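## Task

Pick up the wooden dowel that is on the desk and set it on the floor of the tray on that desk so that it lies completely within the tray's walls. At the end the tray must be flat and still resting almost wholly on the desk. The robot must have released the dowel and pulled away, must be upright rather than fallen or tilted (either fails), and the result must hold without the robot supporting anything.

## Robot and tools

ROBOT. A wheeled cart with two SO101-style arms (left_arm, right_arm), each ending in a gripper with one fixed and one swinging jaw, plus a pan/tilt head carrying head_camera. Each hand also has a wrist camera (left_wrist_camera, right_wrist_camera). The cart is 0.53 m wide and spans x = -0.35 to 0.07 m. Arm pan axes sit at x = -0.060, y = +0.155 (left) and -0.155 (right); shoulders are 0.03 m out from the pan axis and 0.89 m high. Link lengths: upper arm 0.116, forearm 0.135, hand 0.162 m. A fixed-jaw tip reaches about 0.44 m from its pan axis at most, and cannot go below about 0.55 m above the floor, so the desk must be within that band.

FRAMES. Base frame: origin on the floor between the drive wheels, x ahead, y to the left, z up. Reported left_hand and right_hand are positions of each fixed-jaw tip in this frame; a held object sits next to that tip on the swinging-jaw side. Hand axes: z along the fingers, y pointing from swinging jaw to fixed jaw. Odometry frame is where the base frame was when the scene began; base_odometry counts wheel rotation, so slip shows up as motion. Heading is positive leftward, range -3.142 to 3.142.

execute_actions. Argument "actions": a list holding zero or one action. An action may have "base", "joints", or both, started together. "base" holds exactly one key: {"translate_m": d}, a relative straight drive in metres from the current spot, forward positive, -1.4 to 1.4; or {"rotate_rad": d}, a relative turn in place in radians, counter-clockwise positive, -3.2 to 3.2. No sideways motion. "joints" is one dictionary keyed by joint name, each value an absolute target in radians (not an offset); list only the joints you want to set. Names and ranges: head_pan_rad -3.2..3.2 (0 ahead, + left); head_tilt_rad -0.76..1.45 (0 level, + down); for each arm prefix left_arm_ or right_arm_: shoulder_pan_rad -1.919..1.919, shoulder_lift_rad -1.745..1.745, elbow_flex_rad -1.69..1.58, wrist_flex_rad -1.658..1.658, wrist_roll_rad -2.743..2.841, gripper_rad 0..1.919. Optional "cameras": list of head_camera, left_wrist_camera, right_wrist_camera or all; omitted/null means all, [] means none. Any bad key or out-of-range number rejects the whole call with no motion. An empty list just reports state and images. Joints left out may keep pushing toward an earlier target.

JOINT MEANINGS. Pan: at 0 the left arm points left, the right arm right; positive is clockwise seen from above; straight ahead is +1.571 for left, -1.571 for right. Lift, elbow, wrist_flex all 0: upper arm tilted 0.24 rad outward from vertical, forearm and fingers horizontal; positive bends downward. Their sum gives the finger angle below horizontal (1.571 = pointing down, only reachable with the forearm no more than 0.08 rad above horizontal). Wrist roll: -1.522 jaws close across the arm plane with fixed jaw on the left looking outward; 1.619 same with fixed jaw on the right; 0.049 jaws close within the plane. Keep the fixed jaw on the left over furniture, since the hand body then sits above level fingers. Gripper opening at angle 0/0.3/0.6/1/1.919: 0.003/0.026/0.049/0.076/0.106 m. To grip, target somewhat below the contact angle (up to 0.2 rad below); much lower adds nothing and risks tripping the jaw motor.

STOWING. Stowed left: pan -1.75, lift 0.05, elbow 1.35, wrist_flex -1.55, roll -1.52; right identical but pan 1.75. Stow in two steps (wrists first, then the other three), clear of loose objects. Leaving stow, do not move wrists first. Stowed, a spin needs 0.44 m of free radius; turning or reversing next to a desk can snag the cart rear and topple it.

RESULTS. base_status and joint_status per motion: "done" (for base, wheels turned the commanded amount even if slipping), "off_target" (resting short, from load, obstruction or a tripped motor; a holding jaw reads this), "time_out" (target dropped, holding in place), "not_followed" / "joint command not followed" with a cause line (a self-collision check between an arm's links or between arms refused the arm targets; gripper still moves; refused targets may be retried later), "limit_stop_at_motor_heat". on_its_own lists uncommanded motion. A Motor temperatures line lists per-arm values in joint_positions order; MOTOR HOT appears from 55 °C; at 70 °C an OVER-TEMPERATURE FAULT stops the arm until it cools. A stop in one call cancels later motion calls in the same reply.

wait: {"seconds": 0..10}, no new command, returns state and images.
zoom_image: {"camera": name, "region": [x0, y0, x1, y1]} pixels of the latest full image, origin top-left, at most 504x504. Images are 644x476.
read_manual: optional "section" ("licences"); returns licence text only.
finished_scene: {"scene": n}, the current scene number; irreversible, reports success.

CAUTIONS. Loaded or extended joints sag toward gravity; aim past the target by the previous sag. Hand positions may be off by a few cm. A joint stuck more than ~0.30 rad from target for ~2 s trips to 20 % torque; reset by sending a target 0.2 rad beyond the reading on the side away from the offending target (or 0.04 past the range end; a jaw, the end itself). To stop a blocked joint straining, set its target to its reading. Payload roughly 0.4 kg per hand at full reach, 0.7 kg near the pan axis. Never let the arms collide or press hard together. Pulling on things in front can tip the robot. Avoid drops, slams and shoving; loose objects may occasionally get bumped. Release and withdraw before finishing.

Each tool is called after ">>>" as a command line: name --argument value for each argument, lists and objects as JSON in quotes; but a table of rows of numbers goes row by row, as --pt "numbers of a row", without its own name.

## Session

>>> execute_actions --actions '[]' --cameras '["head_camera"]'

Scene clock: 0.00 s.
Motor temperatures (°C, as the motors report them): left_arm=[26 31 24 26 26] | right_arm=[24 26 27 29 26]
base_odometry: x=+0.000 y=+0.000 heading=+0.000 (m, m, rad; odometry frame)
base_status: not commanded
joint_positions: head_pan_rad=-0.005 head_tilt_rad=+0.020 left_arm_shoulder_pan_rad=-1.782 left_arm_shoulder_lift_rad=+0.070 left_arm_elbow_flex_rad=+1.313 left_arm_wrist_flex_rad=-1.601 left_arm_wrist_roll_rad=-1.490 left_arm_gripper_rad=+1.920 right_arm_shoulder_pan_rad=+1.784 right_arm_shoulder_lift_rad=+0.015 right_arm_elbow_flex_rad=+1.355 right_arm_wrist_flex_rad=-1.606 right_arm_wrist_roll_rad=-1.534 right_arm_gripper_rad=+1.920
joint_status: not commanded
left_hand: x=-0.3061 y=+0.0943 z=+0.9070 quat_wxyz=(-0.070, -0.621, -0.076, +0.777) (m; base frame)
right_hand: x=-0.3042 y=-0.1100 z=+0.9125 quat_wxyz=(-0.079, +0.615, -0.070, -0.782) (m; base frame)
pictures: head_camera
Images, in order (width x height): head_camera 644x476.

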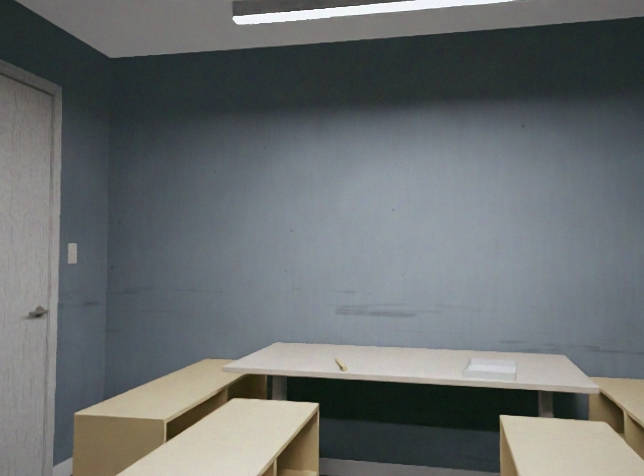

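>>> execute_actions --actions '[{"base":{"rotate_rad":-0.12},"joints":{"head_tilt_rad":0.5}}]' --cameras '["head_camera"]'

Scene clock: 6.17 s.
Motor temperatures (°C, as the motors report them): left_arm=[26 31 24 26 26] | right_arm=[24 26 27 29 26]
base_odometry: x=+0.001 y=+0.000 heading=-0.121 (m, m, rad; odometry frame)
base_status: done
joint_positions: head_pan_rad=-0.005 head_tilt_rad=+0.494 left_arm_shoulder_pan_rad=-1.782 left_arm_shoulder_lift_rad=+0.070 left_arm_elbow_flex_rad=+1.313 left_arm_wrist_flex_rad=-1.601 left_arm_wrist_roll_rad=-1.490 left_arm_gripper_rad=+1.920 right_arm_shoulder_pan_rad=+1.784 right_arm_shoulder_lift_rad=+0.015 right_arm_elbow_flex_rad=+1.355 right_arm_wrist_flex_rad=-1.606 right_arm_wrist_roll_rad=-1.534 right_arm_gripper_rad=+1.920
joint_status: all done
left_hand: x=-0.3061 y=+0.0943 z=+0.9070 quat_wxyz=(-0.070, -0.621, -0.076, +0.777) (m; base frame)
right_hand: x=-0.3042 y=-0.1100 z=+0.9125 quat_wxyz=(-0.079, +0.615, -0.070, -0.782) (m; base frame)
pictures: head_camera
Images, in order (width x height): head_camera 644x476.

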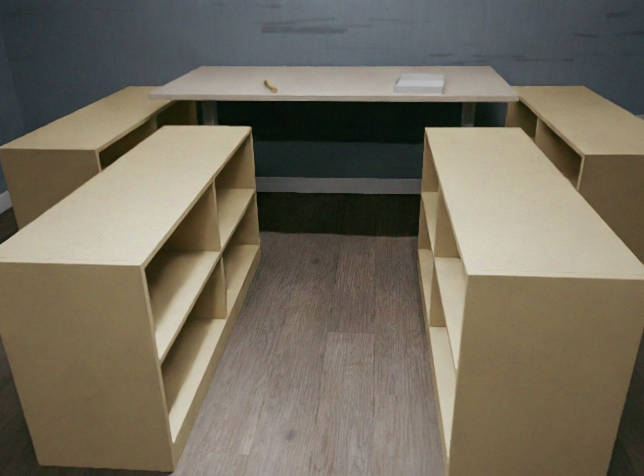

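>>> execute_actions --actions '[{"base":{"translate_m":1.4}}]' --cameras '["head_camera"]'

Scene clock: 20.90 s.
Motor temperatures (°C, as the motors report them): left_arm=[26 31 24 26 26] | right_arm=[24 26 27 29 26]
base_odometry: x=+1.385 y=-0.179 heading=-0.134 (m, m, rad; odometry frame)
base_status: translate_m time_out (by the wheels' count: +1.396 of +1.400)
joint_positions: head_pan_rad=-0.005 head_tilt_rad=+0.495 left_arm_shoulder_pan_rad=-1.782 left_arm_shoulder_lift_rad=+0.070 left_arm_elbow_flex_rad=+1.314 left_arm_wrist_flex_rad=-1.601 left_arm_wrist_roll_rad=-1.490 left_arm_gripper_rad=+1.920 right_arm_shoulder_pan_rad=+1.784 right_arm_shoulder_lift_rad=+0.015 right_arm_elbow_flex_rad=+1.356 right_arm_wrist_flex_rad=-1.606 right_arm_wrist_roll_rad=-1.534 right_arm_gripper_rad=+1.920
joint_status: not commanded
left_hand: x=-0.3059 y=+0.0943 z=+0.9067 quat_wxyz=(-0.070, -0.622, -0.076, +0.776) (m; base frame)
right_hand: x=-0.3041 y=-0.1100 z=+0.9122 quat_wxyz=(-0.079, +0.616, -0.070, -0.781) (m; base frame)
pictures: head_camera
Images, in order (width x height): head_camera 644x476.

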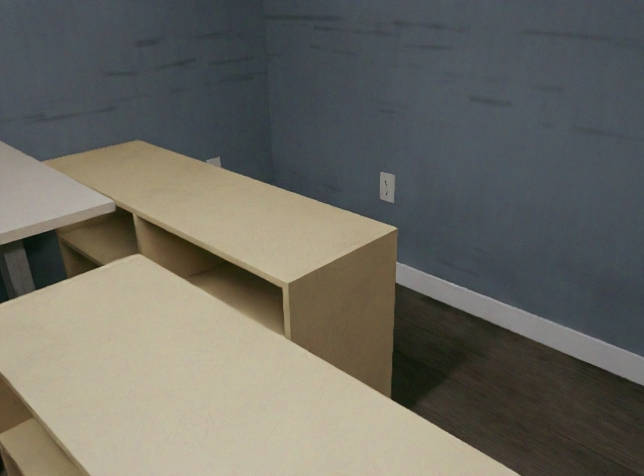

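>>> execute_actions --actions '[{"base":{"translate_m":-0.8}}]' --cameras '["head_camera"]'

Scene clock: 27.07 s.
Motor temperatures (°C, as the motors report them): left_arm=[26 31 24 26 26] | right_arm=[24 26 27 29 26]
base_odometry: x=+0.592 y=-0.069 heading=-0.137 (m, m, rad; odometry frame)
base_status: done
joint_positions: head_pan_rad=-0.005 head_tilt_rad=+0.495 left_arm_shoulder_pan_rad=-1.782 left_arm_shoulder_lift_rad=+0.070 left_arm_elbow_flex_rad=+1.314 left_arm_wrist_flex_rad=-1.601 left_arm_wrist_roll_rad=-1.490 left_arm_gripper_rad=+1.920 right_arm_shoulder_pan_rad=+1.784 right_arm_shoulder_lift_rad=+0.015 right_arm_elbow_flex_rad=+1.356 right_arm_wrist_flex_rad=-1.606 right_arm_wrist_roll_rad=-1.534 right_arm_gripper_rad=+1.920
joint_status: not commanded
left_hand: x=-0.3059 y=+0.0943 z=+0.9067 quat_wxyz=(-0.070, -0.622, -0.076, +0.776) (m; base frame)
right_hand: x=-0.3041 y=-0.1100 z=+0.9122 quat_wxyz=(-0.079, +0.616, -0.070, -0.781) (m; base frame)
pictures: head_camera
Images, in order (width x height): head_camera 644x476.

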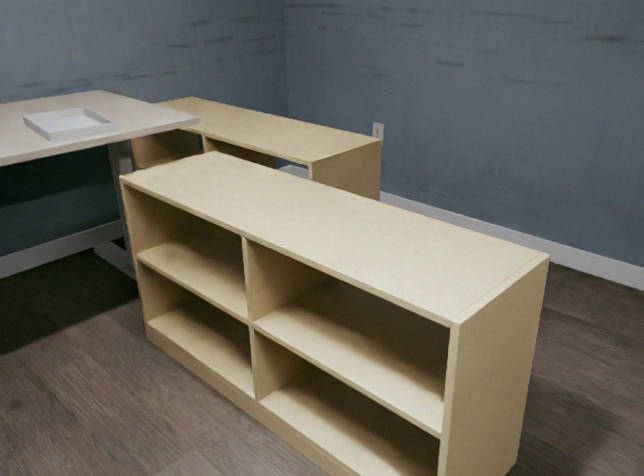

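>>> execute_actions --actions '[{"base":{"rotate_rad":0.7}}]' --cameras '["head_camera"]'

Scene clock: 30.93 s.
Motor temperatures (°C, as the motors report them): left_arm=[26 31 24 26 26] | right_arm=[24 26 27 29 26]
base_odometry: x=+0.592 y=-0.069 heading=+0.562 (m, m, rad; odometry frame)
base_status: done
joint_positions: head_pan_rad=-0.005 head_tilt_rad=+0.495 left_arm_shoulder_pan_rad=-1.782 left_arm_shoulder_lift_rad=+0.070 left_arm_elbow_flex_rad=+1.314 left_arm_wrist_flex_rad=-1.601 left_arm_wrist_roll_rad=-1.490 left_arm_gripper_rad=+1.920 right_arm_shoulder_pan_rad=+1.784 right_arm_shoulder_lift_rad=+0.015 right_arm_elbow_flex_rad=+1.356 right_arm_wrist_flex_rad=-1.606 right_arm_wrist_roll_rad=-1.534 right_arm_gripper_rad=+1.920
joint_status: not commanded
left_hand: x=-0.3059 y=+0.0943 z=+0.9067 quat_wxyz=(-0.070, -0.622, -0.076, +0.776) (m; base frame)
right_hand: x=-0.3041 y=-0.1100 z=+0.9122 quat_wxyz=(-0.079, +0.616, -0.070, -0.781) (m; base frame)
pictures: head_camera
Images, in order (width x height): head_camera 644x476.

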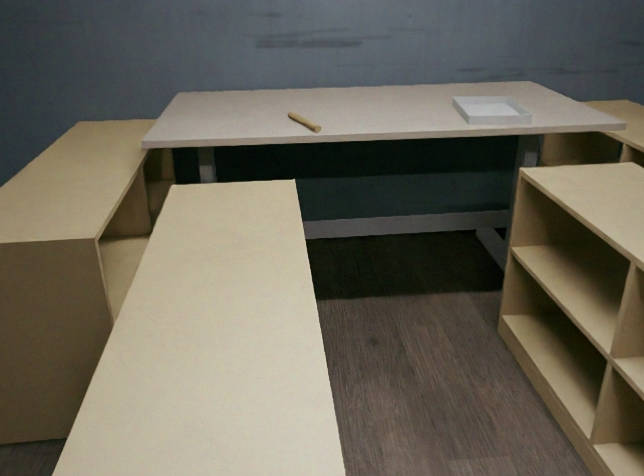

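>>> execute_actions --actions '[{"base":{"translate_m":-0.5}}]' --cameras '[]'

>>> execute_actions --actions '[{"base":{"rotate_rad":-0.7}}]' --cameras '[]'

>>> execute_actions --actions '[{"base":{"translate_m":0.45}}]' --cameras '[]'

>>> execute_actions --actions '[{"base":{"rotate_rad":0.7}}]' --cameras '["head_camera"]'

Scene clock: 36.83 s.
Motor temperatures (°C, as the motors report them): left_arm=[26 31 24 26 26] | right_arm=[24 26 27 29 26]
base_odometry: x=+0.169 y=-0.337 heading=+0.564 (m, m, rad; odometry frame)
base_status: done
joint_positions: head_pan_rad=-0.005 head_tilt_rad=+0.495 left_arm_shoulder_pan_rad=-1.782 left_arm_shoulder_lift_rad=+0.070 left_arm_elbow_flex_rad=+1.314 left_arm_wrist_flex_rad=-1.601 left_arm_wrist_roll_rad=-1.490 left_arm_gripper_rad=+1.920 right_arm_shoulder_pan_rad=+1.784 right_arm_shoulder_lift_rad=+0.015 right_arm_elbow_flex_rad=+1.356 right_arm_wrist_flex_rad=-1.606 right_arm_wrist_roll_rad=-1.534 right_arm_gripper_rad=+1.920
joint_status: not commanded
left_hand: x=-0.3059 y=+0.0943 z=+0.9067 quat_wxyz=(-0.070, -0.622, -0.076, +0.776) (m; base frame)
right_hand: x=-0.3041 y=-0.1100 z=+0.9122 quat_wxyz=(-0.079, +0.616, -0.070, -0.781) (m; base frame)
pictures: none
No camera images: the call's "cameras" was empty. Leave "cameras" out to get every camera's image.

Scene clock: 38.40 s.
Motor temperatures (°C, as the motors report them): left_arm=[26 31 24 26 26] | right_arm=[24 26 27 29 26]
base_odometry: x=+0.169 y=-0.337 heading=-0.135 (m, m, rad; odometry frame)
base_status: done
joint_positions: head_pan_rad=-0.005 head_tilt_rad=+0.495 left_arm_shoulder_pan_rad=-1.782 left_arm_shoulder_lift_rad=+0.070 left_arm_elbow_flex_rad=+1.314 left_arm_wrist_flex_rad=-1.601 left_arm_wrist_roll_rad=-1.490 left_arm_gripper_rad=+1.920 right_arm_shoulder_pan_rad=+1.784 right_arm_shoulder_lift_rad=+0.015 right_arm_elbow_flex_rad=+1.356 right_arm_wrist_flex_rad=-1.606 right_arm_wrist_roll_rad=-1.534 right_arm_gripper_rad=+1.920
joint_status: not commanded
left_hand: x=-0.3059 y=+0.0943 z=+0.9067 quat_wxyz=(-0.070, -0.622, -0.076, +0.776) (m; base frame)
right_hand: x=-0.3041 y=-0.1100 z=+0.9122 quat_wxyz=(-0.079, +0.616, -0.070, -0.781) (m; base frame)
pictures: none
No camera images: the call's "cameras" was empty. Leave "cameras" out to get every camera's image.

Scene clock: 41.57 s.
Motor temperatures (°C, as the motors report them): left_arm=[26 31 24 26 26] | right_arm=[24 26 27 29 26]
base_odometry: x=+0.615 y=-0.399 heading=-0.136 (m, m, rad; odometry frame)
base_status: done
joint_positions: head_pan_rad=-0.005 head_tilt_rad=+0.495 left_arm_shoulder_pan_rad=-1.782 left_arm_shoulder_lift_rad=+0.070 left_arm_elbow_flex_rad=+1.314 left_arm_wrist_flex_rad=-1.601 left_arm_wrist_roll_rad=-1.490 left_arm_gripper_rad=+1.920 right_arm_shoulder_pan_rad=+1.784 right_arm_shoulder_lift_rad=+0.015 right_arm_elbow_flex_rad=+1.356 right_arm_wrist_flex_rad=-1.606 right_arm_wrist_roll_rad=-1.534 right_arm_gripper_rad=+1.920
joint_status: not commanded
left_hand: x=-0.3059 y=+0.0943 z=+0.9067 quat_wxyz=(-0.070, -0.622, -0.076, +0.776) (m; base frame)
right_hand: x=-0.3041 y=-0.1100 z=+0.9122 quat_wxyz=(-0.079, +0.616, -0.070, -0.781) (m; base frame)
pictures: none
No camera images: the call's "cameras" was empty. Leave "cameras" out to get every camera's image.

Scene clock: 43.13 s.
Motor temperatures (°C, as the motors report them): left_arm=[26 31 24 26 26] | right_arm=[24 26 27 29 26]
base_odometry: x=+0.614 y=-0.399 heading=+0.563 (m, m, rad; odometry frame)
base_status: done
joint_positions: head_pan_rad=-0.005 head_tilt_rad=+0.495 left_arm_shoulder_pan_rad=-1.782 left_arm_shoulder_lift_rad=+0.070 left_arm_elbow_flex_rad=+1.314 left_arm_wrist_flex_rad=-1.601 left_arm_wrist_roll_rad=-1.490 left_arm_gripper_rad=+1.920 right_arm_shoulder_pan_rad=+1.784 right_arm_shoulder_lift_rad=+0.015 right_arm_elbow_flex_rad=+1.356 right_arm_wrist_flex_rad=-1.606 right_arm_wrist_roll_rad=-1.534 right_arm_gripper_rad=+1.920
joint_status: not commanded
left_hand: x=-0.3059 y=+0.0943 z=+0.9067 quat_wxyz=(-0.070, -0.622, -0.076, +0.776) (m; base frame)
right_hand: x=-0.3041 y=-0.1100 z=+0.9122 quat_wxyz=(-0.079, +0.616, -0.070, -0.781) (m; base frame)
pictures: head_camera
Images, in order (width x height): head_camera 644x476.

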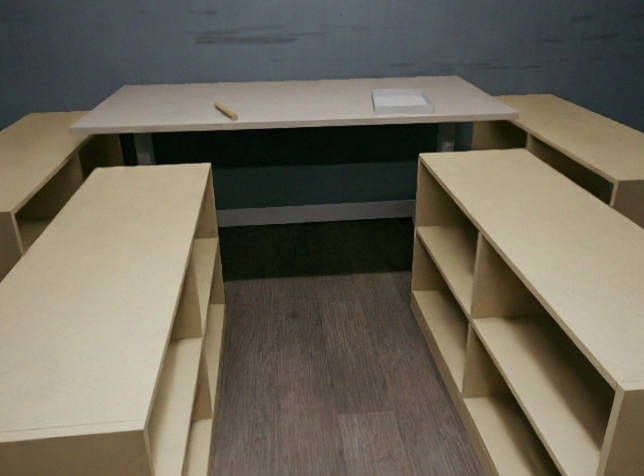

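>>> execute_actions --actions '[{"base":{"translate_m":0.8}}]' --cameras '["head_camera"]'

Scene clock: 49.60 s.
Motor temperatures (°C, as the motors report them): left_arm=[26 31 24 26 26] | right_arm=[24 26 27 29 26]
base_odometry: x=+1.290 y=+0.029 heading=+0.563 (m, m, rad; odometry frame)
base_status: done
joint_positions: head_pan_rad=-0.005 head_tilt_rad=+0.495 left_arm_shoulder_pan_rad=-1.782 left_arm_shoulder_lift_rad=+0.070 left_arm_elbow_flex_rad=+1.314 left_arm_wrist_flex_rad=-1.601 left_arm_wrist_roll_rad=-1.490 left_arm_gripper_rad=+1.920 right_arm_shoulder_pan_rad=+1.784 right_arm_shoulder_lift_rad=+0.015 right_arm_elbow_flex_rad=+1.356 right_arm_wrist_flex_rad=-1.606 right_arm_wrist_roll_rad=-1.534 right_arm_gripper_rad=+1.920
joint_status: not commanded
left_hand: x=-0.3059 y=+0.0943 z=+0.9067 quat_wxyz=(-0.070, -0.622, -0.076, +0.776) (m; base frame)
right_hand: x=-0.3041 y=-0.1100 z=+0.9122 quat_wxyz=(-0.079, +0.616, -0.070, -0.781) (m; base frame)
pictures: head_camera
Images, in order (width x height): head_camera 644x476.

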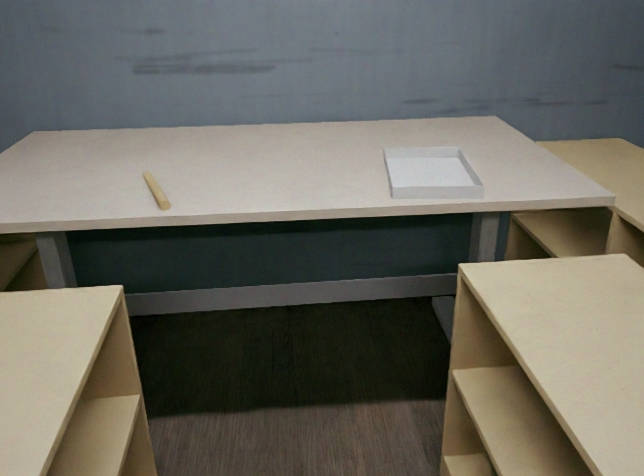

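>>> execute_actions --actions '[{"base":{"translate_m":0.8},"joints":{"head_tilt_rad":0.95}}]' --cameras '["head_camera"]'

Scene clock: 56.57 s.
Motor temperatures (°C, as the motors report them): left_arm=[26 31 24 26 26] | right_arm=[24 26 27 29 26]
base_odometry: x=+1.968 y=+0.454 heading=+0.559 (m, m, rad; odometry frame)
base_status: done
joint_positions: head_pan_rad=-0.005 head_tilt_rad=+0.945 left_arm_shoulder_pan_rad=-1.782 left_arm_shoulder_lift_rad=+0.070 left_arm_elbow_flex_rad=+1.314 left_arm_wrist_flex_rad=-1.601 left_arm_wrist_roll_rad=-1.490 left_arm_gripper_rad=+1.920 right_arm_shoulder_pan_rad=+1.784 right_arm_shoulder_lift_rad=+0.015 right_arm_elbow_flex_rad=+1.356 right_arm_wrist_flex_rad=-1.606 right_arm_wrist_roll_rad=-1.534 right_arm_gripper_rad=+1.920
joint_status: all done
left_hand: x=-0.3059 y=+0.0943 z=+0.9067 quat_wxyz=(-0.070, -0.622, -0.076, +0.776) (m; base frame)
right_hand: x=-0.3041 y=-0.1100 z=+0.9122 quat_wxyz=(-0.079, +0.616, -0.070, -0.781) (m; base frame)
pictures: head_camera
Images, in order (width x height): head_camera 644x476.

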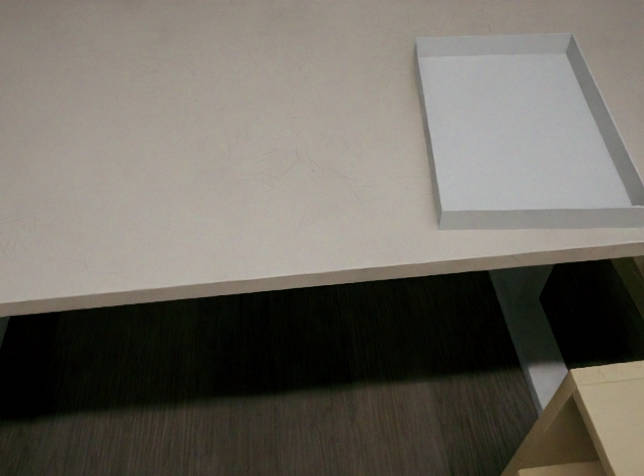

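>>> execute_actions --actions '[{"base":{"translate_m":0.2},"joints":{"head_pan_rad":0.45}}]' --cameras '["head_camera"]'

Scene clock: 61.83 s.
Motor temperatures (°C, as the motors report them): left_arm=[26 31 24 26 26] | right_arm=[24 26 27 29 26]
base_odometry: x=+2.136 y=+0.556 heading=+0.546 (m, m, rad; odometry frame)
base_status: translate_m time_out (by the wheels' count: +0.196 of +0.200)
joint_positions: head_pan_rad=+0.440 head_tilt_rad=+0.945 left_arm_shoulder_pan_rad=-1.782 left_arm_shoulder_lift_rad=+0.070 left_arm_elbow_flex_rad=+1.314 left_arm_wrist_flex_rad=-1.601 left_arm_wrist_roll_rad=-1.490 left_arm_gripper_rad=+1.920 right_arm_shoulder_pan_rad=+1.784 right_arm_shoulder_lift_rad=+0.015 right_arm_elbow_flex_rad=+1.356 right_arm_wrist_flex_rad=-1.606 right_arm_wrist_roll_rad=-1.534 right_arm_gripper_rad=+1.920
joint_status: all done
left_hand: x=-0.3059 y=+0.0943 z=+0.9067 quat_wxyz=(-0.070, -0.622, -0.076, +0.776) (m; base frame)
right_hand: x=-0.3041 y=-0.1100 z=+0.9122 quat_wxyz=(-0.079, +0.616, -0.070, -0.781) (m; base frame)
pictures: head_camera
Images, in order (width x height): head_camera 644x476.

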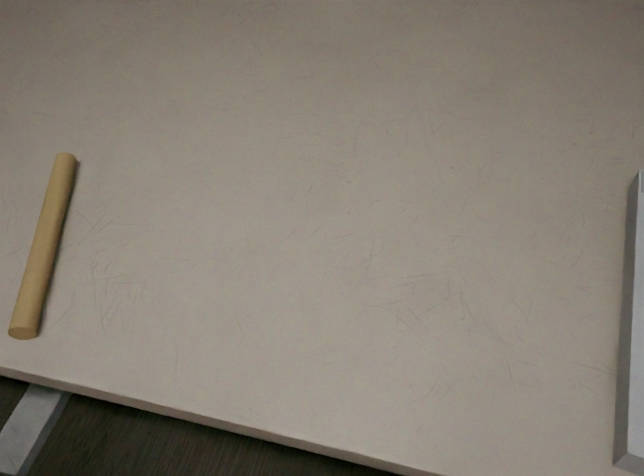

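>>> execute_actions --actions '[{"joints":{"head_pan_rad":0.9,"head_tilt_rad":0.95}}]' --cameras '["head_camera"]'

Scene clock: 64.37 s.
Motor temperatures (°C, as the motors report them): left_arm=[26 31 24 26 26] | right_arm=[24 26 27 29 26]
base_odometry: x=+2.136 y=+0.556 heading=+0.546 (m, m, rad; odometry frame)
base_status: not commanded
joint_positions: head_pan_rad=+0.890 head_tilt_rad=+0.945 left_arm_shoulder_pan_rad=-1.782 left_arm_shoulder_lift_rad=+0.070 left_arm_elbow_flex_rad=+1.314 left_arm_wrist_flex_rad=-1.601 left_arm_wrist_roll_rad=-1.490 left_arm_gripper_rad=+1.920 right_arm_shoulder_pan_rad=+1.784 right_arm_shoulder_lift_rad=+0.015 right_arm_elbow_flex_rad=+1.356 right_arm_wrist_flex_rad=-1.606 right_arm_wrist_roll_rad=-1.534 right_arm_gripper_rad=+1.920
joint_status: all done
left_hand: x=-0.3059 y=+0.0943 z=+0.9067 quat_wxyz=(-0.070, -0.622, -0.076, +0.776) (m; base frame)
right_hand: x=-0.3041 y=-0.1100 z=+0.9122 quat_wxyz=(-0.079, +0.616, -0.070, -0.781) (m; base frame)
pictures: head_camera
Images, in order (width x height): head_camera 644x476.

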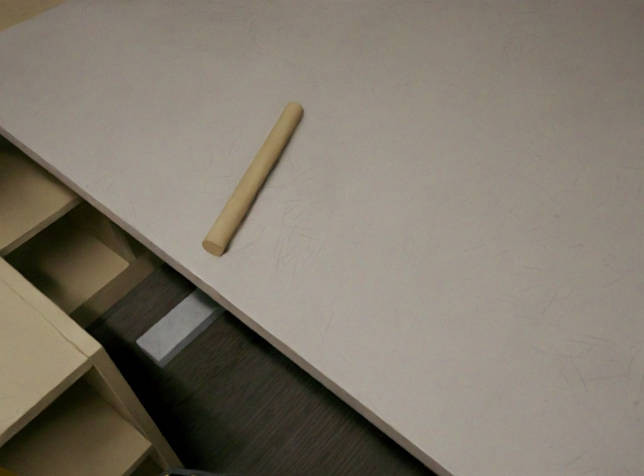

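>>> execute_actions --actions '[{"joints":{"left_arm_shoulder_pan_rad":0.89,"left_arm_shoulder_lift_rad":0.3,"left_arm_elbow_flex_rad":-0.2,"right_arm_shoulder_pan_rad":-0.9,"right_arm_shoulder_lift_rad":0.3,"right_arm_elbow_flex_rad":0.3}}]' --cameras '[]'

>>> execute_actions --actions '[{"joints":{"left_arm_shoulder_lift_rad":0.84,"left_arm_elbow_flex_rad":-0.92,"left_arm_wrist_flex_rad":1.27,"left_arm_wrist_roll_rad":-1.6,"left_arm_gripper_rad":0.6,"right_arm_wrist_flex_rad":0.5,"right_arm_wrist_roll_rad":-1.52,"right_arm_gripper_rad":0.6}}]' --cameras '["head_camera","left_wrist_camera"]'

Scene clock: 72.10 s.
Motor temperatures (°C, as the motors report them): left_arm=[26 31 24 26 26] | right_arm=[24 26 27 29 26]
base_odometry: x=+2.136 y=+0.556 heading=+0.546 (m, m, rad; odometry frame)
base_status: not commanded
joint_positions: head_pan_rad=+0.890 head_tilt_rad=+0.945 left_arm_shoulder_pan_rad=+0.882 left_arm_shoulder_lift_rad=+0.314 left_arm_elbow_flex_rad=-0.163 left_arm_wrist_flex_rad=-1.601 left_arm_wrist_roll_rad=-1.490 left_arm_gripper_rad=+1.920 right_arm_shoulder_pan_rad=-0.893 right_arm_shoulder_lift_rad=+0.314 right_arm_elbow_flex_rad=+0.333 right_arm_wrist_flex_rad=-1.606 right_arm_wrist_roll_rad=-1.534 right_arm_gripper_rad=+1.920
joint_status: all done
left_hand: x=+0.1249 y=+0.3171 z=+1.1365 quat_wxyz=(+0.945, -0.021, +0.057, +0.322) (m; base frame)
right_hand: x=+0.1745 y=-0.3340 z=+1.0466 quat_wxyz=(+0.901, +0.102, +0.284, -0.312) (m; base frame)
pictures: none
No camera images: the call's "cameras" was empty. Leave "cameras" out to get every camera's image.

Scene clock: 74.73 s.
Motor temperatures (°C, as the motors report them): left_arm=[26 31 24 26 26] | right_arm=[24 26 27 29 26]
base_odometry: x=+2.136 y=+0.556 heading=+0.546 (m, m, rad; odometry frame)
base_status: not commanded
joint_positions: head_pan_rad=+0.890 head_tilt_rad=+0.945 left_arm_shoulder_pan_rad=+0.882 left_arm_shoulder_lift_rad=+0.865 left_arm_elbow_flex_rad=-0.879 left_arm_wrist_flex_rad=+1.263 left_arm_wrist_roll_rad=-1.591 left_arm_gripper_rad=+0.613 right_arm_shoulder_pan_rad=-0.893 right_arm_shoulder_lift_rad=+0.317 right_arm_elbow_flex_rad=+0.333 right_arm_wrist_flex_rad=+0.493 right_arm_wrist_roll_rad=-1.529 right_arm_gripper_rad=+0.606
joint_status: all done
left_hand: x=+0.1823 y=+0.3644 z=+0.8007 quat_wxyz=(+0.149, -0.301, +0.940, +0.059) (m; base frame)
right_hand: x=+0.1544 y=-0.3178 z=+0.7686 quat_wxyz=(+0.201, +0.328, +0.920, -0.070) (m; base frame)
pictures: head_camera, left_wrist_camera
Images, in order (width x height): head_camera 644x476, left_wrist_camera 644x476.

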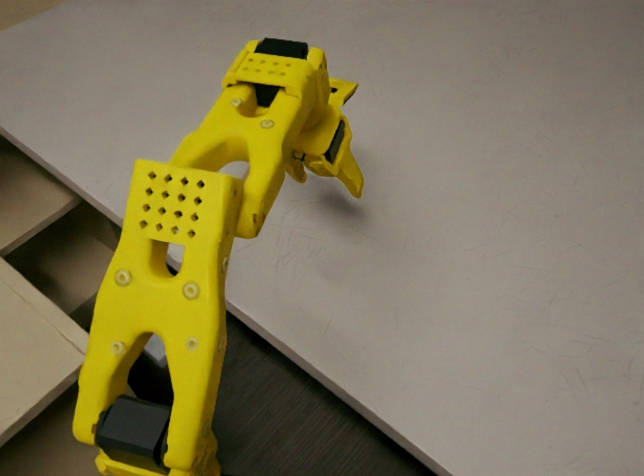

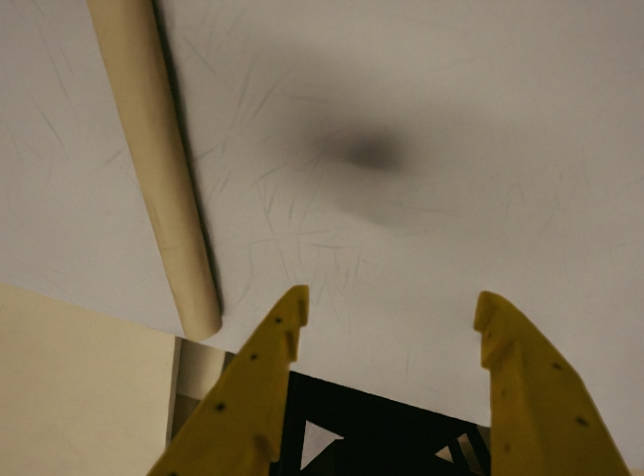

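>>> execute_actions --actions '[{"joints":{"left_arm_shoulder_pan_rad":0.5,"left_arm_wrist_roll_rad":-1.9}}]' --cameras '["left_wrist_camera"]'

Scene clock: 77.23 s.
Motor temperatures (°C, as the motors report them): left_arm=[26 31 24 26 26] | right_arm=[24 26 27 29 26]
base_odometry: x=+2.136 y=+0.556 heading=+0.546 (m, m, rad; odometry frame)
base_status: not commanded
joint_positions: head_pan_rad=+0.890 head_tilt_rad=+0.945 left_arm_shoulder_pan_rad=+0.508 left_arm_shoulder_lift_rad=+0.865 left_arm_elbow_flex_rad=-0.879 left_arm_wrist_flex_rad=+1.263 left_arm_wrist_roll_rad=-1.892 left_arm_gripper_rad=+0.613 right_arm_shoulder_pan_rad=-0.893 right_arm_shoulder_lift_rad=+0.317 right_arm_elbow_flex_rad=+0.333 right_arm_wrist_flex_rad=+0.493 right_arm_wrist_roll_rad=-1.529 right_arm_gripper_rad=+0.606
joint_status: all done
left_hand: x=+0.0905 y=+0.4402 z=+0.8014 quat_wxyz=(+0.121, -0.335, +0.928, +0.105) (m; base frame)
right_hand: x=+0.1544 y=-0.3178 z=+0.7686 quat_wxyz=(+0.201, +0.328, +0.920, -0.070) (m; base frame)
pictures: left_wrist_camera
Images, in order (width x height): left_wrist_camera 644x476.

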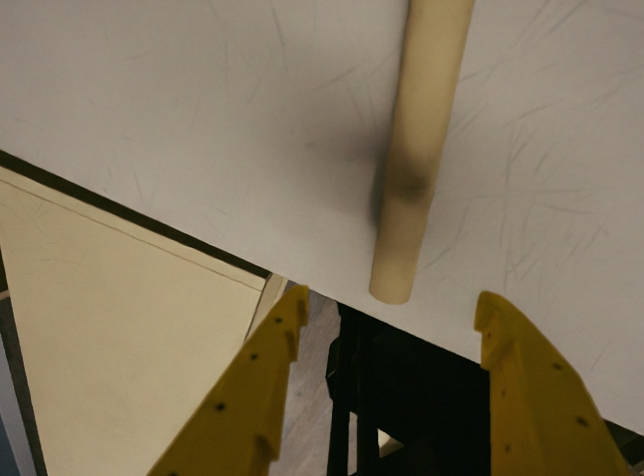

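>>> execute_actions --actions '[{"joints":{"left_arm_shoulder_pan_rad":0.54,"left_arm_shoulder_lift_rad":0.87,"left_arm_elbow_flex_rad":-0.68,"left_arm_wrist_flex_rad":0.45,"left_arm_wrist_roll_rad":-1.7}}]' --cameras '["left_wrist_camera"]'

Scene clock: 100.53 s.
Motor temperatures (°C, as the motors report them): left_arm=[26 31 24 26 26] | right_arm=[24 26 27 29 26]
base_odometry: x=+2.136 y=+0.556 heading=+0.546 (m, m, rad; odometry frame)
base_status: not commanded
joint_positions: head_pan_rad=+0.890 head_tilt_rad=+0.945 left_arm_shoulder_pan_rad=+0.532 left_arm_shoulder_lift_rad=+0.896 left_arm_elbow_flex_rad=-0.677 left_arm_wrist_flex_rad=+0.467 left_arm_wrist_roll_rad=-1.709 left_arm_gripper_rad=+0.613 right_arm_shoulder_pan_rad=-0.893 right_arm_shoulder_lift_rad=+0.317 right_arm_elbow_flex_rad=+0.333 right_arm_wrist_flex_rad=+0.493 right_arm_wrist_roll_rad=-1.529 right_arm_gripper_rad=+0.606
joint_status: all done
left_hand: x=+0.1333 y=+0.4980 z=+0.8177 quat_wxyz=(+0.350, -0.373, +0.823, +0.246) (m; base frame)
right_hand: x=+0.1544 y=-0.3178 z=+0.7686 quat_wxyz=(+0.201, +0.328, +0.920, -0.070) (m; base frame)
pictures: left_wrist_camera
Images, in order (width x height): left_wrist_camera 644x476.

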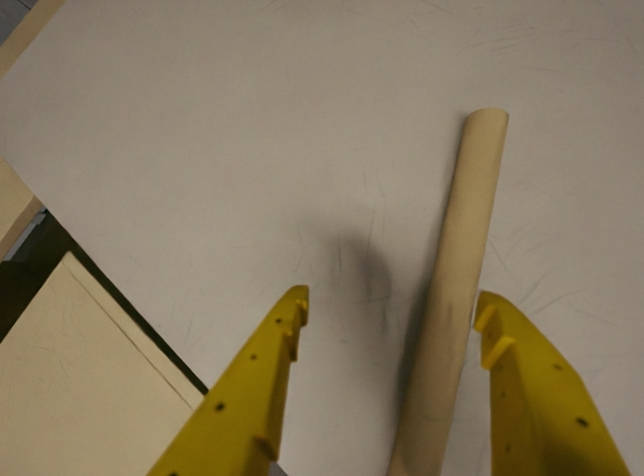

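Dowel too close to moving jaw; pan right a bit.

>>> execute_actions --actions '[{"joints":{"left_arm_shoulder_pan_rad":0.60}}]' --cameras '[]'

>>> execute_actions --actions '[{"joints":{"left_arm_shoulder_lift_rad":1.19,"left_arm_elbow_flex_rad":-0.75,"left_arm_wrist_flex_rad":0.25}}]' --cameras '["left_wrist_camera"]'

Scene clock: 103.20 s.
Motor temperatures (°C, as the motors report them): left_arm=[26 31 24 26 26] | right_arm=[24 26 27 29 26]
base_odometry: x=+2.136 y=+0.556 heading=+0.546 (m, m, rad; odometry frame)
base_status: not commanded
joint_positions: head_pan_rad=+0.890 head_tilt_rad=+0.945 left_arm_shoulder_pan_rad=+0.592 left_arm_shoulder_lift_rad=+0.896 left_arm_elbow_flex_rad=-0.677 left_arm_wrist_flex_rad=+0.465 left_arm_wrist_roll_rad=-1.709 left_arm_gripper_rad=+0.613 right_arm_shoulder_pan_rad=-0.893 right_arm_shoulder_lift_rad=+0.317 right_arm_elbow_flex_rad=+0.333 right_arm_wrist_flex_rad=+0.493 right_arm_wrist_roll_rad=-1.529 right_arm_gripper_rad=+0.606
joint_status: all done
left_hand: x=+0.1535 y=+0.4860 z=+0.8179 quat_wxyz=(+0.358, -0.348, +0.833, +0.236) (m; base frame)
right_hand: x=+0.1544 y=-0.3178 z=+0.7686 quat_wxyz=(+0.201, +0.328, +0.920, -0.070) (m; base frame)
pictures: none
No camera images: the call's "cameras" was empty. Leave "cameras" out to get every camera's image.

Scene clock: 104.13 s.
Motor temperatures (°C, as the motors report them): left_arm=[26 31 24 26 26] | right_arm=[24 26 27 29 26]
base_odometry: x=+2.136 y=+0.556 heading=+0.546 (m, m, rad; odometry frame)
base_status: not commanded
joint_positions: head_pan_rad=+0.890 head_tilt_rad=+0.945 left_arm_shoulder_pan_rad=+0.592 left_arm_shoulder_lift_rad=+1.199 left_arm_elbow_flex_rad=-0.723 left_arm_wrist_flex_rad=+0.260 left_arm_wrist_roll_rad=-1.708 left_arm_gripper_rad=+0.612 right_arm_shoulder_pan_rad=-0.893 right_arm_shoulder_lift_rad=+0.317 right_arm_elbow_flex_rad=+0.333 right_arm_wrist_flex_rad=+0.493 right_arm_wrist_roll_rad=-1.529 right_arm_gripper_rad=+0.606
joint_status: all done
left_hand: x=+0.1500 y=+0.4808 z=+0.7447 quat_wxyz=(+0.339, -0.353, +0.843, +0.223) (m; base frame)
right_hand: x=+0.1544 y=-0.3178 z=+0.7686 quat_wxyz=(+0.201, +0.328, +0.920, -0.070) (m; base frame)
pictures: left_wrist_camera
Images, in order (width x height): left_wrist_camera 644x476.

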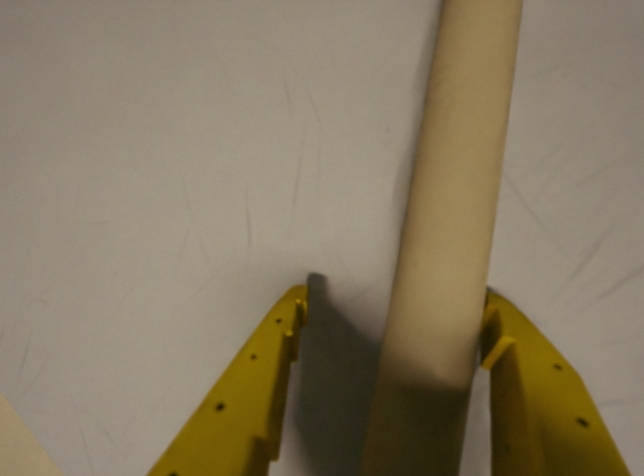

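>>> execute_actions --actions '[{"joints":{"left_arm_gripper_rad":0.0}}]' --cameras '[]'

>>> execute_actions --actions '[{"joints":{"left_arm_shoulder_lift_rad":0.75,"left_arm_elbow_flex_rad":-0.6,"left_arm_wrist_flex_rad":0.5,"head_pan_rad":-0.3}}]' --cameras '["head_camera","left_wrist_camera"]'

Scene clock: 107.37 s.
Motor temperatures (°C, as the motors report them): left_arm=[26 31 24 26 26] | right_arm=[24 26 27 29 26]
base_odometry: x=+2.136 y=+0.556 heading=+0.546 (m, m, rad; odometry frame)
base_status: not commanded
joint_positions: head_pan_rad=+0.890 head_tilt_rad=+0.945 left_arm_shoulder_pan_rad=+0.597 left_arm_shoulder_lift_rad=+1.202 left_arm_elbow_flex_rad=-0.724 left_arm_wrist_flex_rad=+0.260 left_arm_wrist_roll_rad=-1.708 left_arm_gripper_rad=+0.269 right_arm_shoulder_pan_rad=-0.893 right_arm_shoulder_lift_rad=+0.317 right_arm_elbow_flex_rad=+0.333 right_arm_wrist_flex_rad=+0.493 right_arm_wrist_roll_rad=-1.529 right_arm_gripper_rad=+0.606
joint_status: left_arm_gripper_rad off_target (ended at +0.269, target +0.000)
left_hand: x=+0.1514 y=+0.4796 z=+0.7439 quat_wxyz=(+0.339, -0.351, +0.844, +0.222) (m; base frame)
right_hand: x=+0.1544 y=-0.3178 z=+0.7686 quat_wxyz=(+0.201, +0.328, +0.920, -0.070) (m; base frame)
pictures: none
No camera images: the call's "cameras" was empty. Leave "cameras" out to get every camera's image.

Scene clock: 108.97 s.
Motor temperatures (°C, as the motors report them): left_arm=[26 31 24 26 26] | right_arm=[24 26 27 29 26]
base_odometry: x=+2.136 y=+0.556 heading=+0.546 (m, m, rad; odometry frame)
base_status: not commanded
joint_positions: head_pan_rad=-0.290 head_tilt_rad=+0.945 left_arm_shoulder_pan_rad=+0.597 left_arm_shoulder_lift_rad=+0.819 left_arm_elbow_flex_rad=-0.591 left_arm_wrist_flex_rad=+0.499 left_arm_wrist_roll_rad=-1.708 left_arm_gripper_rad=+0.264 right_arm_shoulder_pan_rad=-0.893 right_arm_shoulder_lift_rad=+0.317 right_arm_elbow_flex_rad=+0.333 right_arm_wrist_flex_rad=+0.493 right_arm_wrist_roll_rad=-1.529 right_arm_gripper_rad=+0.606
joint_status: all done
left_hand: x=+0.1502 y=+0.4778 z=+0.8193 quat_wxyz=(+0.343, -0.350, +0.842, +0.224) (m; base frame)
right_hand: x=+0.1544 y=-0.3178 z=+0.7686 quat_wxyz=(+0.201, +0.328, +0.920, -0.070) (m; base frame)
pictures: head_camera, left_wrist_camera
Images, in order (width x height): head_camera 644x476, left_wrist_camera 644x476.

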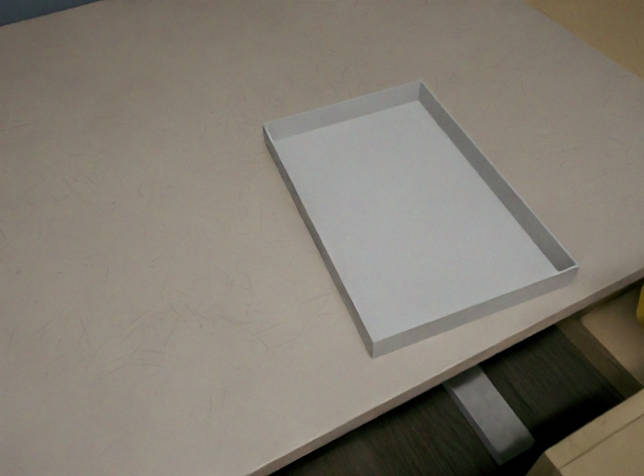

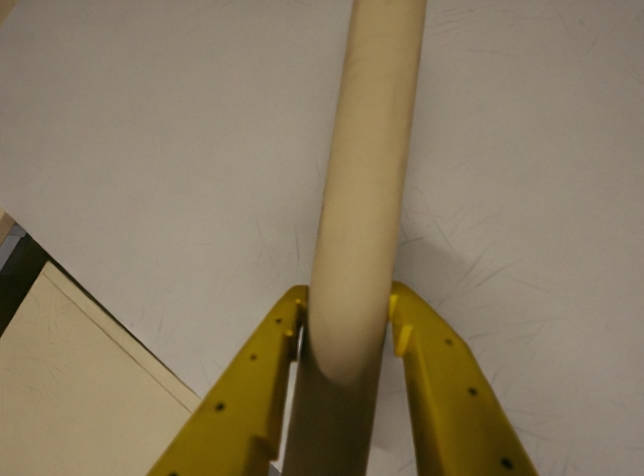

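>>> execute_actions --actions '[{"joints":{"right_arm_shoulder_pan_rad":-1.27,"right_arm_shoulder_lift_rad":0.78,"right_arm_elbow_flex_rad":-0.85,"right_arm_wrist_flex_rad":1.1}}]' --cameras '["right_wrist_camera"]'

Scene clock: 114.70 s.
Motor temperatures (°C, as the motors report them): left_arm=[26 31 24 26 26] | right_arm=[24 26 27 29 26]
base_odometry: x=+2.136 y=+0.556 heading=+0.546 (m, m, rad; odometry frame)
base_status: not commanded
joint_positions: head_pan_rad=-0.290 head_tilt_rad=+0.945 left_arm_shoulder_pan_rad=+0.597 left_arm_shoulder_lift_rad=+0.819 left_arm_elbow_flex_rad=-0.591 left_arm_wrist_flex_rad=+0.499 left_arm_wrist_roll_rad=-1.708 left_arm_gripper_rad=+0.264 right_arm_shoulder_pan_rad=-1.264 right_arm_shoulder_lift_rad=+0.803 right_arm_elbow_flex_rad=-0.813 right_arm_wrist_flex_rad=+1.091 right_arm_wrist_roll_rad=-1.529 right_arm_gripper_rad=+0.606
joint_status: all done
left_hand: x=+0.1502 y=+0.4778 z=+0.8193 quat_wxyz=(+0.343, -0.350, +0.842, +0.224) (m; base frame)
right_hand: x=+0.2674 y=-0.2507 z=+0.8168 quat_wxyz=(+0.240, +0.152, +0.958, -0.036) (m; base frame)
pictures: right_wrist_camera
Images, in order (width x height): right_wrist_camera 644x476.

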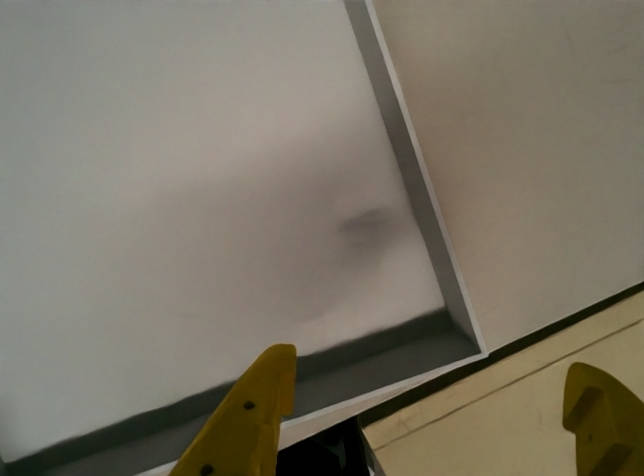

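>>> execute_actions --actions '[{"joints":{"right_arm_shoulder_lift_rad":1.0,"right_arm_elbow_flex_rad":-0.69,"right_arm_wrist_flex_rad":0.78}}]' --cameras '[]'

>>> execute_actions --actions '[{"joints":{"right_arm_gripper_rad":0.0}}]' --cameras '["right_wrist_camera"]'

Scene clock: 117.40 s.
Motor temperatures (°C, as the motors report them): left_arm=[26 31 24 26 26] | right_arm=[24 26 27 29 26]
base_odometry: x=+2.136 y=+0.556 heading=+0.546 (m, m, rad; odometry frame)
base_status: not commanded
joint_positions: head_pan_rad=-0.290 head_tilt_rad=+0.945 left_arm_shoulder_pan_rad=+0.597 left_arm_shoulder_lift_rad=+0.819 left_arm_elbow_flex_rad=-0.591 left_arm_wrist_flex_rad=+0.499 left_arm_wrist_roll_rad=-1.708 left_arm_gripper_rad=+0.264 right_arm_shoulder_pan_rad=-1.265 right_arm_shoulder_lift_rad=+1.025 right_arm_elbow_flex_rad=-0.687 right_arm_wrist_flex_rad=+0.796 right_arm_wrist_roll_rad=-1.529 right_arm_gripper_rad=+0.606
joint_status: all done
left_hand: x=+0.1502 y=+0.4778 z=+0.8193 quat_wxyz=(+0.343, -0.350, +0.842, +0.224) (m; base frame)
right_hand: x=+0.2644 y=-0.2492 z=+0.7429 quat_wxyz=(+0.214, +0.152, +0.964, -0.032) (m; base frame)
pictures: none
No camera images: the call's "cameras" was empty. Leave "cameras" out to get every camera's image.

Scene clock: 118.23 s.
Motor temperatures (°C, as the motors report them): left_arm=[26 31 24 26 26] | right_arm=[24 26 27 29 26]
base_odometry: x=+2.136 y=+0.556 heading=+0.546 (m, m, rad; odometry frame)
base_status: not commanded
joint_positions: head_pan_rad=-0.290 head_tilt_rad=+0.945 left_arm_shoulder_pan_rad=+0.597 left_arm_shoulder_lift_rad=+0.819 left_arm_elbow_flex_rad=-0.591 left_arm_wrist_flex_rad=+0.499 left_arm_wrist_roll_rad=-1.708 left_arm_gripper_rad=+0.264 right_arm_shoulder_pan_rad=-1.265 right_arm_shoulder_lift_rad=+1.025 right_arm_elbow_flex_rad=-0.687 right_arm_wrist_flex_rad=+0.795 right_arm_wrist_roll_rad=-1.529 right_arm_gripper_rad=+0.008
joint_status: all done
left_hand: x=+0.1502 y=+0.4778 z=+0.8193 quat_wxyz=(+0.343, -0.350, +0.842, +0.224) (m; base frame)
right_hand: x=+0.2646 y=-0.2492 z=+0.7430 quat_wxyz=(+0.214, +0.152, +0.964, -0.032) (m; base frame)
pictures: right_wrist_camera
Images, in order (width x height): right_wrist_camera 644x476.

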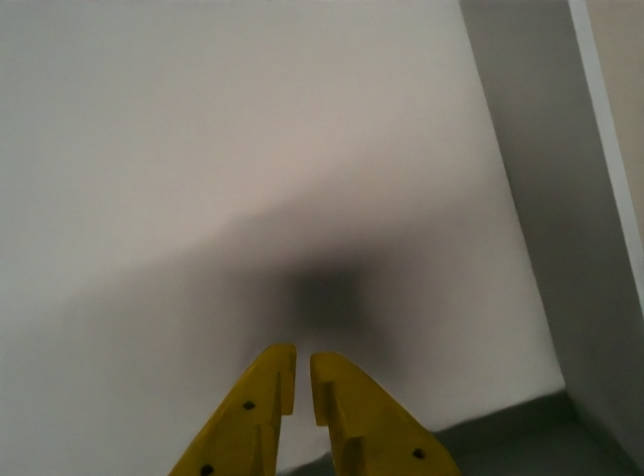

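>>> execute_actions --actions '[{"joints":{"right_arm_shoulder_lift_rad":0.78,"right_arm_elbow_flex_rad":-0.85,"right_arm_wrist_flex_rad":1.1,"right_arm_gripper_rad":0.6}}]' --cameras '[]'

>>> execute_actions --actions '[{"joints":{"right_arm_shoulder_pan_rad":-1.17}}]' --cameras '[]'

>>> execute_actions --actions '[{"joints":{"right_arm_shoulder_lift_rad":1.0,"right_arm_elbow_flex_rad":-0.69,"right_arm_wrist_flex_rad":0.78}}]' --cameras '[]'

>>> execute_actions --actions '[{"joints":{"right_arm_gripper_rad":0.0}}]' --cameras '["right_wrist_camera"]'

Scene clock: 124.13 s.
Motor temperatures (°C, as the motors report them): left_arm=[26 31 25 26 26] | right_arm=[24 26 27 29 26]
base_odometry: x=+2.136 y=+0.556 heading=+0.546 (m, m, rad; odometry frame)
base_status: not commanded
joint_positions: head_pan_rad=-0.290 head_tilt_rad=+0.945 left_arm_shoulder_pan_rad=+0.597 left_arm_shoulder_lift_rad=+0.819 left_arm_elbow_flex_rad=-0.591 left_arm_wrist_flex_rad=+0.499 left_arm_wrist_roll_rad=-1.708 left_arm_gripper_rad=+0.264 right_arm_shoulder_pan_rad=-1.265 right_arm_shoulder_lift_rad=+0.840 right_arm_elbow_flex_rad=-0.814 right_arm_wrist_flex_rad=+1.093 right_arm_wrist_roll_rad=-1.529 right_arm_gripper_rad=+0.594
joint_status: all done
left_hand: x=+0.1502 y=+0.4778 z=+0.8193 quat_wxyz=(+0.343, -0.350, +0.842, +0.224) (m; base frame)
right_hand: x=+0.2646 y=-0.2492 z=+0.8056 quat_wxyz=(+0.222, +0.152, +0.963, -0.033) (m; base frame)
pictures: none
No camera images: the call's "cameras" was empty. Leave "cameras" out to get every camera's image.

Scene clock: 124.83 s.
Motor temperatures (°C, as the motors report them): left_arm=[26 31 25 26 26] | right_arm=[24 26 27 29 26]
base_odometry: x=+2.136 y=+0.556 heading=+0.546 (m, m, rad; odometry frame)
base_status: not commanded
joint_positions: head_pan_rad=-0.290 head_tilt_rad=+0.945 left_arm_shoulder_pan_rad=+0.597 left_arm_shoulder_lift_rad=+0.819 left_arm_elbow_flex_rad=-0.591 left_arm_wrist_flex_rad=+0.499 left_arm_wrist_roll_rad=-1.708 left_arm_gripper_rad=+0.264 right_arm_shoulder_pan_rad=-1.176 right_arm_shoulder_lift_rad=+0.840 right_arm_elbow_flex_rad=-0.814 right_arm_wrist_flex_rad=+1.093 right_arm_wrist_roll_rad=-1.529 right_arm_gripper_rad=+0.594
joint_status: all done
left_hand: x=+0.1502 y=+0.4778 z=+0.8193 quat_wxyz=(+0.343, -0.350, +0.842, +0.224) (m; base frame)
right_hand: x=+0.2550 y=-0.2777 z=+0.8056 quat_wxyz=(+0.220, +0.194, +0.955, -0.043) (m; base frame)
pictures: none
No camera images: the call's "cameras" was empty. Leave "cameras" out to get every camera's image.

Scene clock: 125.83 s.
Motor temperatures (°C, as the motors report them): left_arm=[26 31 25 26 26] | right_arm=[24 26 27 29 26]
base_odometry: x=+2.136 y=+0.556 heading=+0.546 (m, m, rad; odometry frame)
base_status: not commanded
joint_positions: head_pan_rad=-0.290 head_tilt_rad=+0.945 left_arm_shoulder_pan_rad=+0.597 left_arm_shoulder_lift_rad=+0.819 left_arm_elbow_flex_rad=-0.591 left_arm_wrist_flex_rad=+0.499 left_arm_wrist_roll_rad=-1.708 left_arm_gripper_rad=+0.264 right_arm_shoulder_pan_rad=-1.176 right_arm_shoulder_lift_rad=+1.025 right_arm_elbow_flex_rad=-0.687 right_arm_wrist_flex_rad=+0.795 right_arm_wrist_roll_rad=-1.529 right_arm_gripper_rad=+0.594
joint_status: all done
left_hand: x=+0.1502 y=+0.4778 z=+0.8193 quat_wxyz=(+0.343, -0.350, +0.842, +0.224) (m; base frame)
right_hand: x=+0.2550 y=-0.2777 z=+0.7430 quat_wxyz=(+0.213, +0.195, +0.957, -0.042) (m; base frame)
pictures: none
No camera images: the call's "cameras" was empty. Leave "cameras" out to get every camera's image.

Scene clock: 126.67 s.
Motor temperatures (°C, as the motors report them): left_arm=[26 31 25 26 26] | right_arm=[24 26 27 29 26]
base_odometry: x=+2.136 y=+0.556 heading=+0.546 (m, m, rad; odometry frame)
base_status: not commanded
joint_positions: head_pan_rad=-0.290 head_tilt_rad=+0.945 left_arm_shoulder_pan_rad=+0.597 left_arm_shoulder_lift_rad=+0.819 left_arm_elbow_flex_rad=-0.591 left_arm_wrist_flex_rad=+0.499 left_arm_wrist_roll_rad=-1.708 left_arm_gripper_rad=+0.264 right_arm_shoulder_pan_rad=-1.175 right_arm_shoulder_lift_rad=+1.025 right_arm_elbow_flex_rad=-0.687 right_arm_wrist_flex_rad=+0.793 right_arm_wrist_roll_rad=-1.528 right_arm_gripper_rad=+0.025
joint_status: all done
left_hand: x=+0.1502 y=+0.4778 z=+0.8193 quat_wxyz=(+0.343, -0.350, +0.842, +0.224) (m; base frame)
right_hand: x=+0.2550 y=-0.2783 z=+0.7431 quat_wxyz=(+0.213, +0.195, +0.956, -0.042) (m; base frame)
pictures: right_wrist_camera
Images, in order (width x height): right_wrist_camera 644x476.

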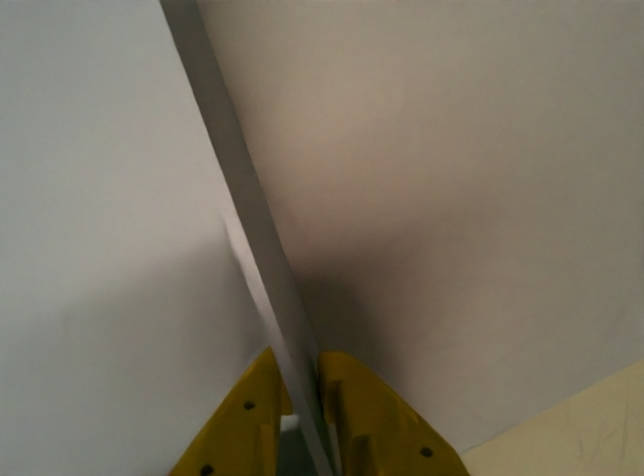

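>>> execute_actions --actions '[{"joints":{"right_arm_shoulder_pan_rad":-1.87,"right_arm_wrist_roll_rad":-2.2,"head_pan_rad":0.0}}]' --cameras '["head_camera"]'

Scene clock: 129.97 s.
Motor temperatures (°C, as the motors report them): left_arm=[26 31 25 26 26] | right_arm=[24 26 27 29 26]
base_odometry: x=+2.136 y=+0.556 heading=+0.546 (m, m, rad; odometry frame)
base_status: not commanded
joint_positions: head_pan_rad=-0.010 head_tilt_rad=+0.945 left_arm_shoulder_pan_rad=+0.597 left_arm_shoulder_lift_rad=+0.819 left_arm_elbow_flex_rad=-0.591 left_arm_wrist_flex_rad=+0.499 left_arm_wrist_roll_rad=-1.708 left_arm_gripper_rad=+0.264 right_arm_shoulder_pan_rad=-1.867 right_arm_shoulder_lift_rad=+1.027 right_arm_elbow_flex_rad=-0.687 right_arm_wrist_flex_rad=+0.793 right_arm_wrist_roll_rad=-2.187 right_arm_gripper_rad=+0.017
joint_status: all done
left_hand: x=+0.1502 y=+0.4778 z=+0.8193 quat_wxyz=(+0.343, -0.350, +0.842, +0.224) (m; base frame)
right_hand: x=+0.2657 y=-0.0493 z=+0.7447 quat_wxyz=(+0.192, +0.179, +0.960, +0.100) (m; base frame)
pictures: head_camera
Images, in order (width x height): head_camera 644x476.

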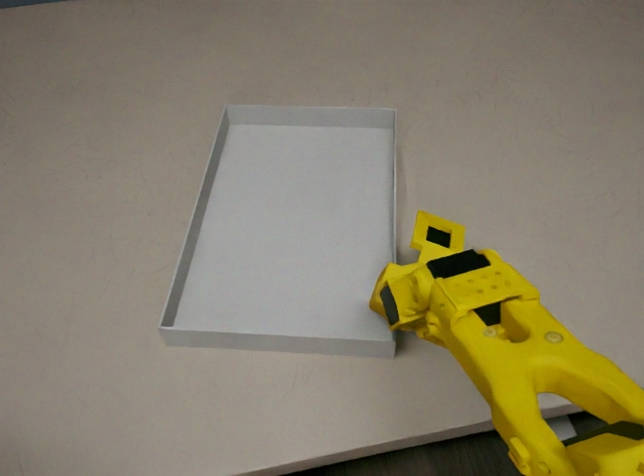

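Tray is in front. Release, move right arm away, bring dowel over.

>>> execute_actions --actions '[{"joints":{"right_arm_gripper_rad":0.7}}]' --cameras '[]'

>>> execute_actions --actions '[{"joints":{"right_arm_shoulder_lift_rad":0.3,"right_arm_elbow_flex_rad":-0.3,"right_arm_wrist_flex_rad":0.9,"right_arm_shoulder_pan_rad":-0.9,"left_arm_shoulder_pan_rad":1.75}}]' --cameras '["head_camera"]'

Scene clock: 134.13 s.
Motor temperatures (°C, as the motors report them): left_arm=[26 31 25 26 26] | right_arm=[24 26 27 29 26]
base_odometry: x=+2.136 y=+0.556 heading=+0.546 (m, m, rad; odometry frame)
base_status: not commanded
joint_positions: head_pan_rad=-0.010 head_tilt_rad=+0.945 left_arm_shoulder_pan_rad=+0.597 left_arm_shoulder_lift_rad=+0.819 left_arm_elbow_flex_rad=-0.591 left_arm_wrist_flex_rad=+0.499 left_arm_wrist_roll_rad=-1.708 left_arm_gripper_rad=+0.264 right_arm_shoulder_pan_rad=-1.867 right_arm_shoulder_lift_rad=+1.027 right_arm_elbow_flex_rad=-0.687 right_arm_wrist_flex_rad=+0.793 right_arm_wrist_roll_rad=-2.191 right_arm_gripper_rad=+0.693
joint_status: all done
left_hand: x=+0.1502 y=+0.4778 z=+0.8193 quat_wxyz=(+0.343, -0.350, +0.842, +0.224) (m; base frame)
right_hand: x=+0.2657 y=-0.0493 z=+0.7447 quat_wxyz=(+0.192, +0.181, +0.959, +0.101) (m; base frame)
pictures: none
No camera images: the call's "cameras" was empty. Leave "cameras" out to get every camera's image.

Scene clock: 135.67 s.
Motor temperatures (°C, as the motors report them): left_arm=[26 31 25 26 26] | right_arm=[24 26 27 29 26]
base_odometry: x=+2.136 y=+0.556 heading=+0.546 (m, m, rad; odometry frame)
base_status: not commanded
joint_positions: head_pan_rad=-0.010 head_tilt_rad=+0.945 left_arm_shoulder_pan_rad=+1.744 left_arm_shoulder_lift_rad=+0.819 left_arm_elbow_flex_rad=-0.591 left_arm_wrist_flex_rad=+0.499 left_arm_wrist_roll_rad=-1.708 left_arm_gripper_rad=+0.264 right_arm_shoulder_pan_rad=-0.906 right_arm_shoulder_lift_rad=+0.354 right_arm_elbow_flex_rad=-0.299 right_arm_wrist_flex_rad=+0.893 right_arm_wrist_roll_rad=-2.191 right_arm_gripper_rad=+0.694
joint_status: all done
left_hand: x=+0.3206 y=+0.0960 z=+0.8193 quat_wxyz=(+0.410, +0.163, +0.898, +0.002) (m; base frame)
right_hand: x=+0.2021 y=-0.3524 z=+0.8601 quat_wxyz=(+0.306, +0.588, +0.748, +0.001) (m; base frame)
pictures: head_camera
Images, in order (width x height): head_camera 644x476.

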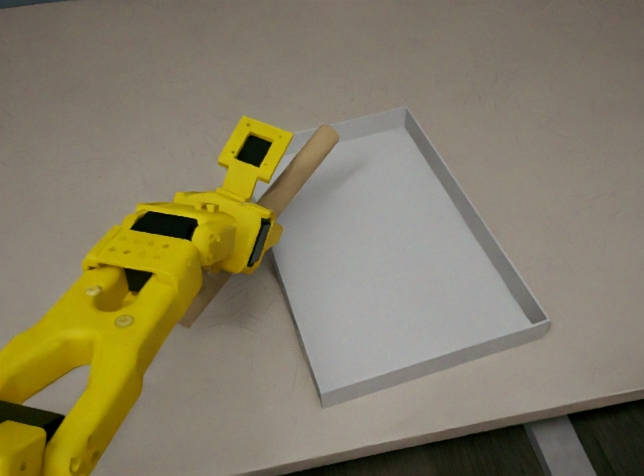

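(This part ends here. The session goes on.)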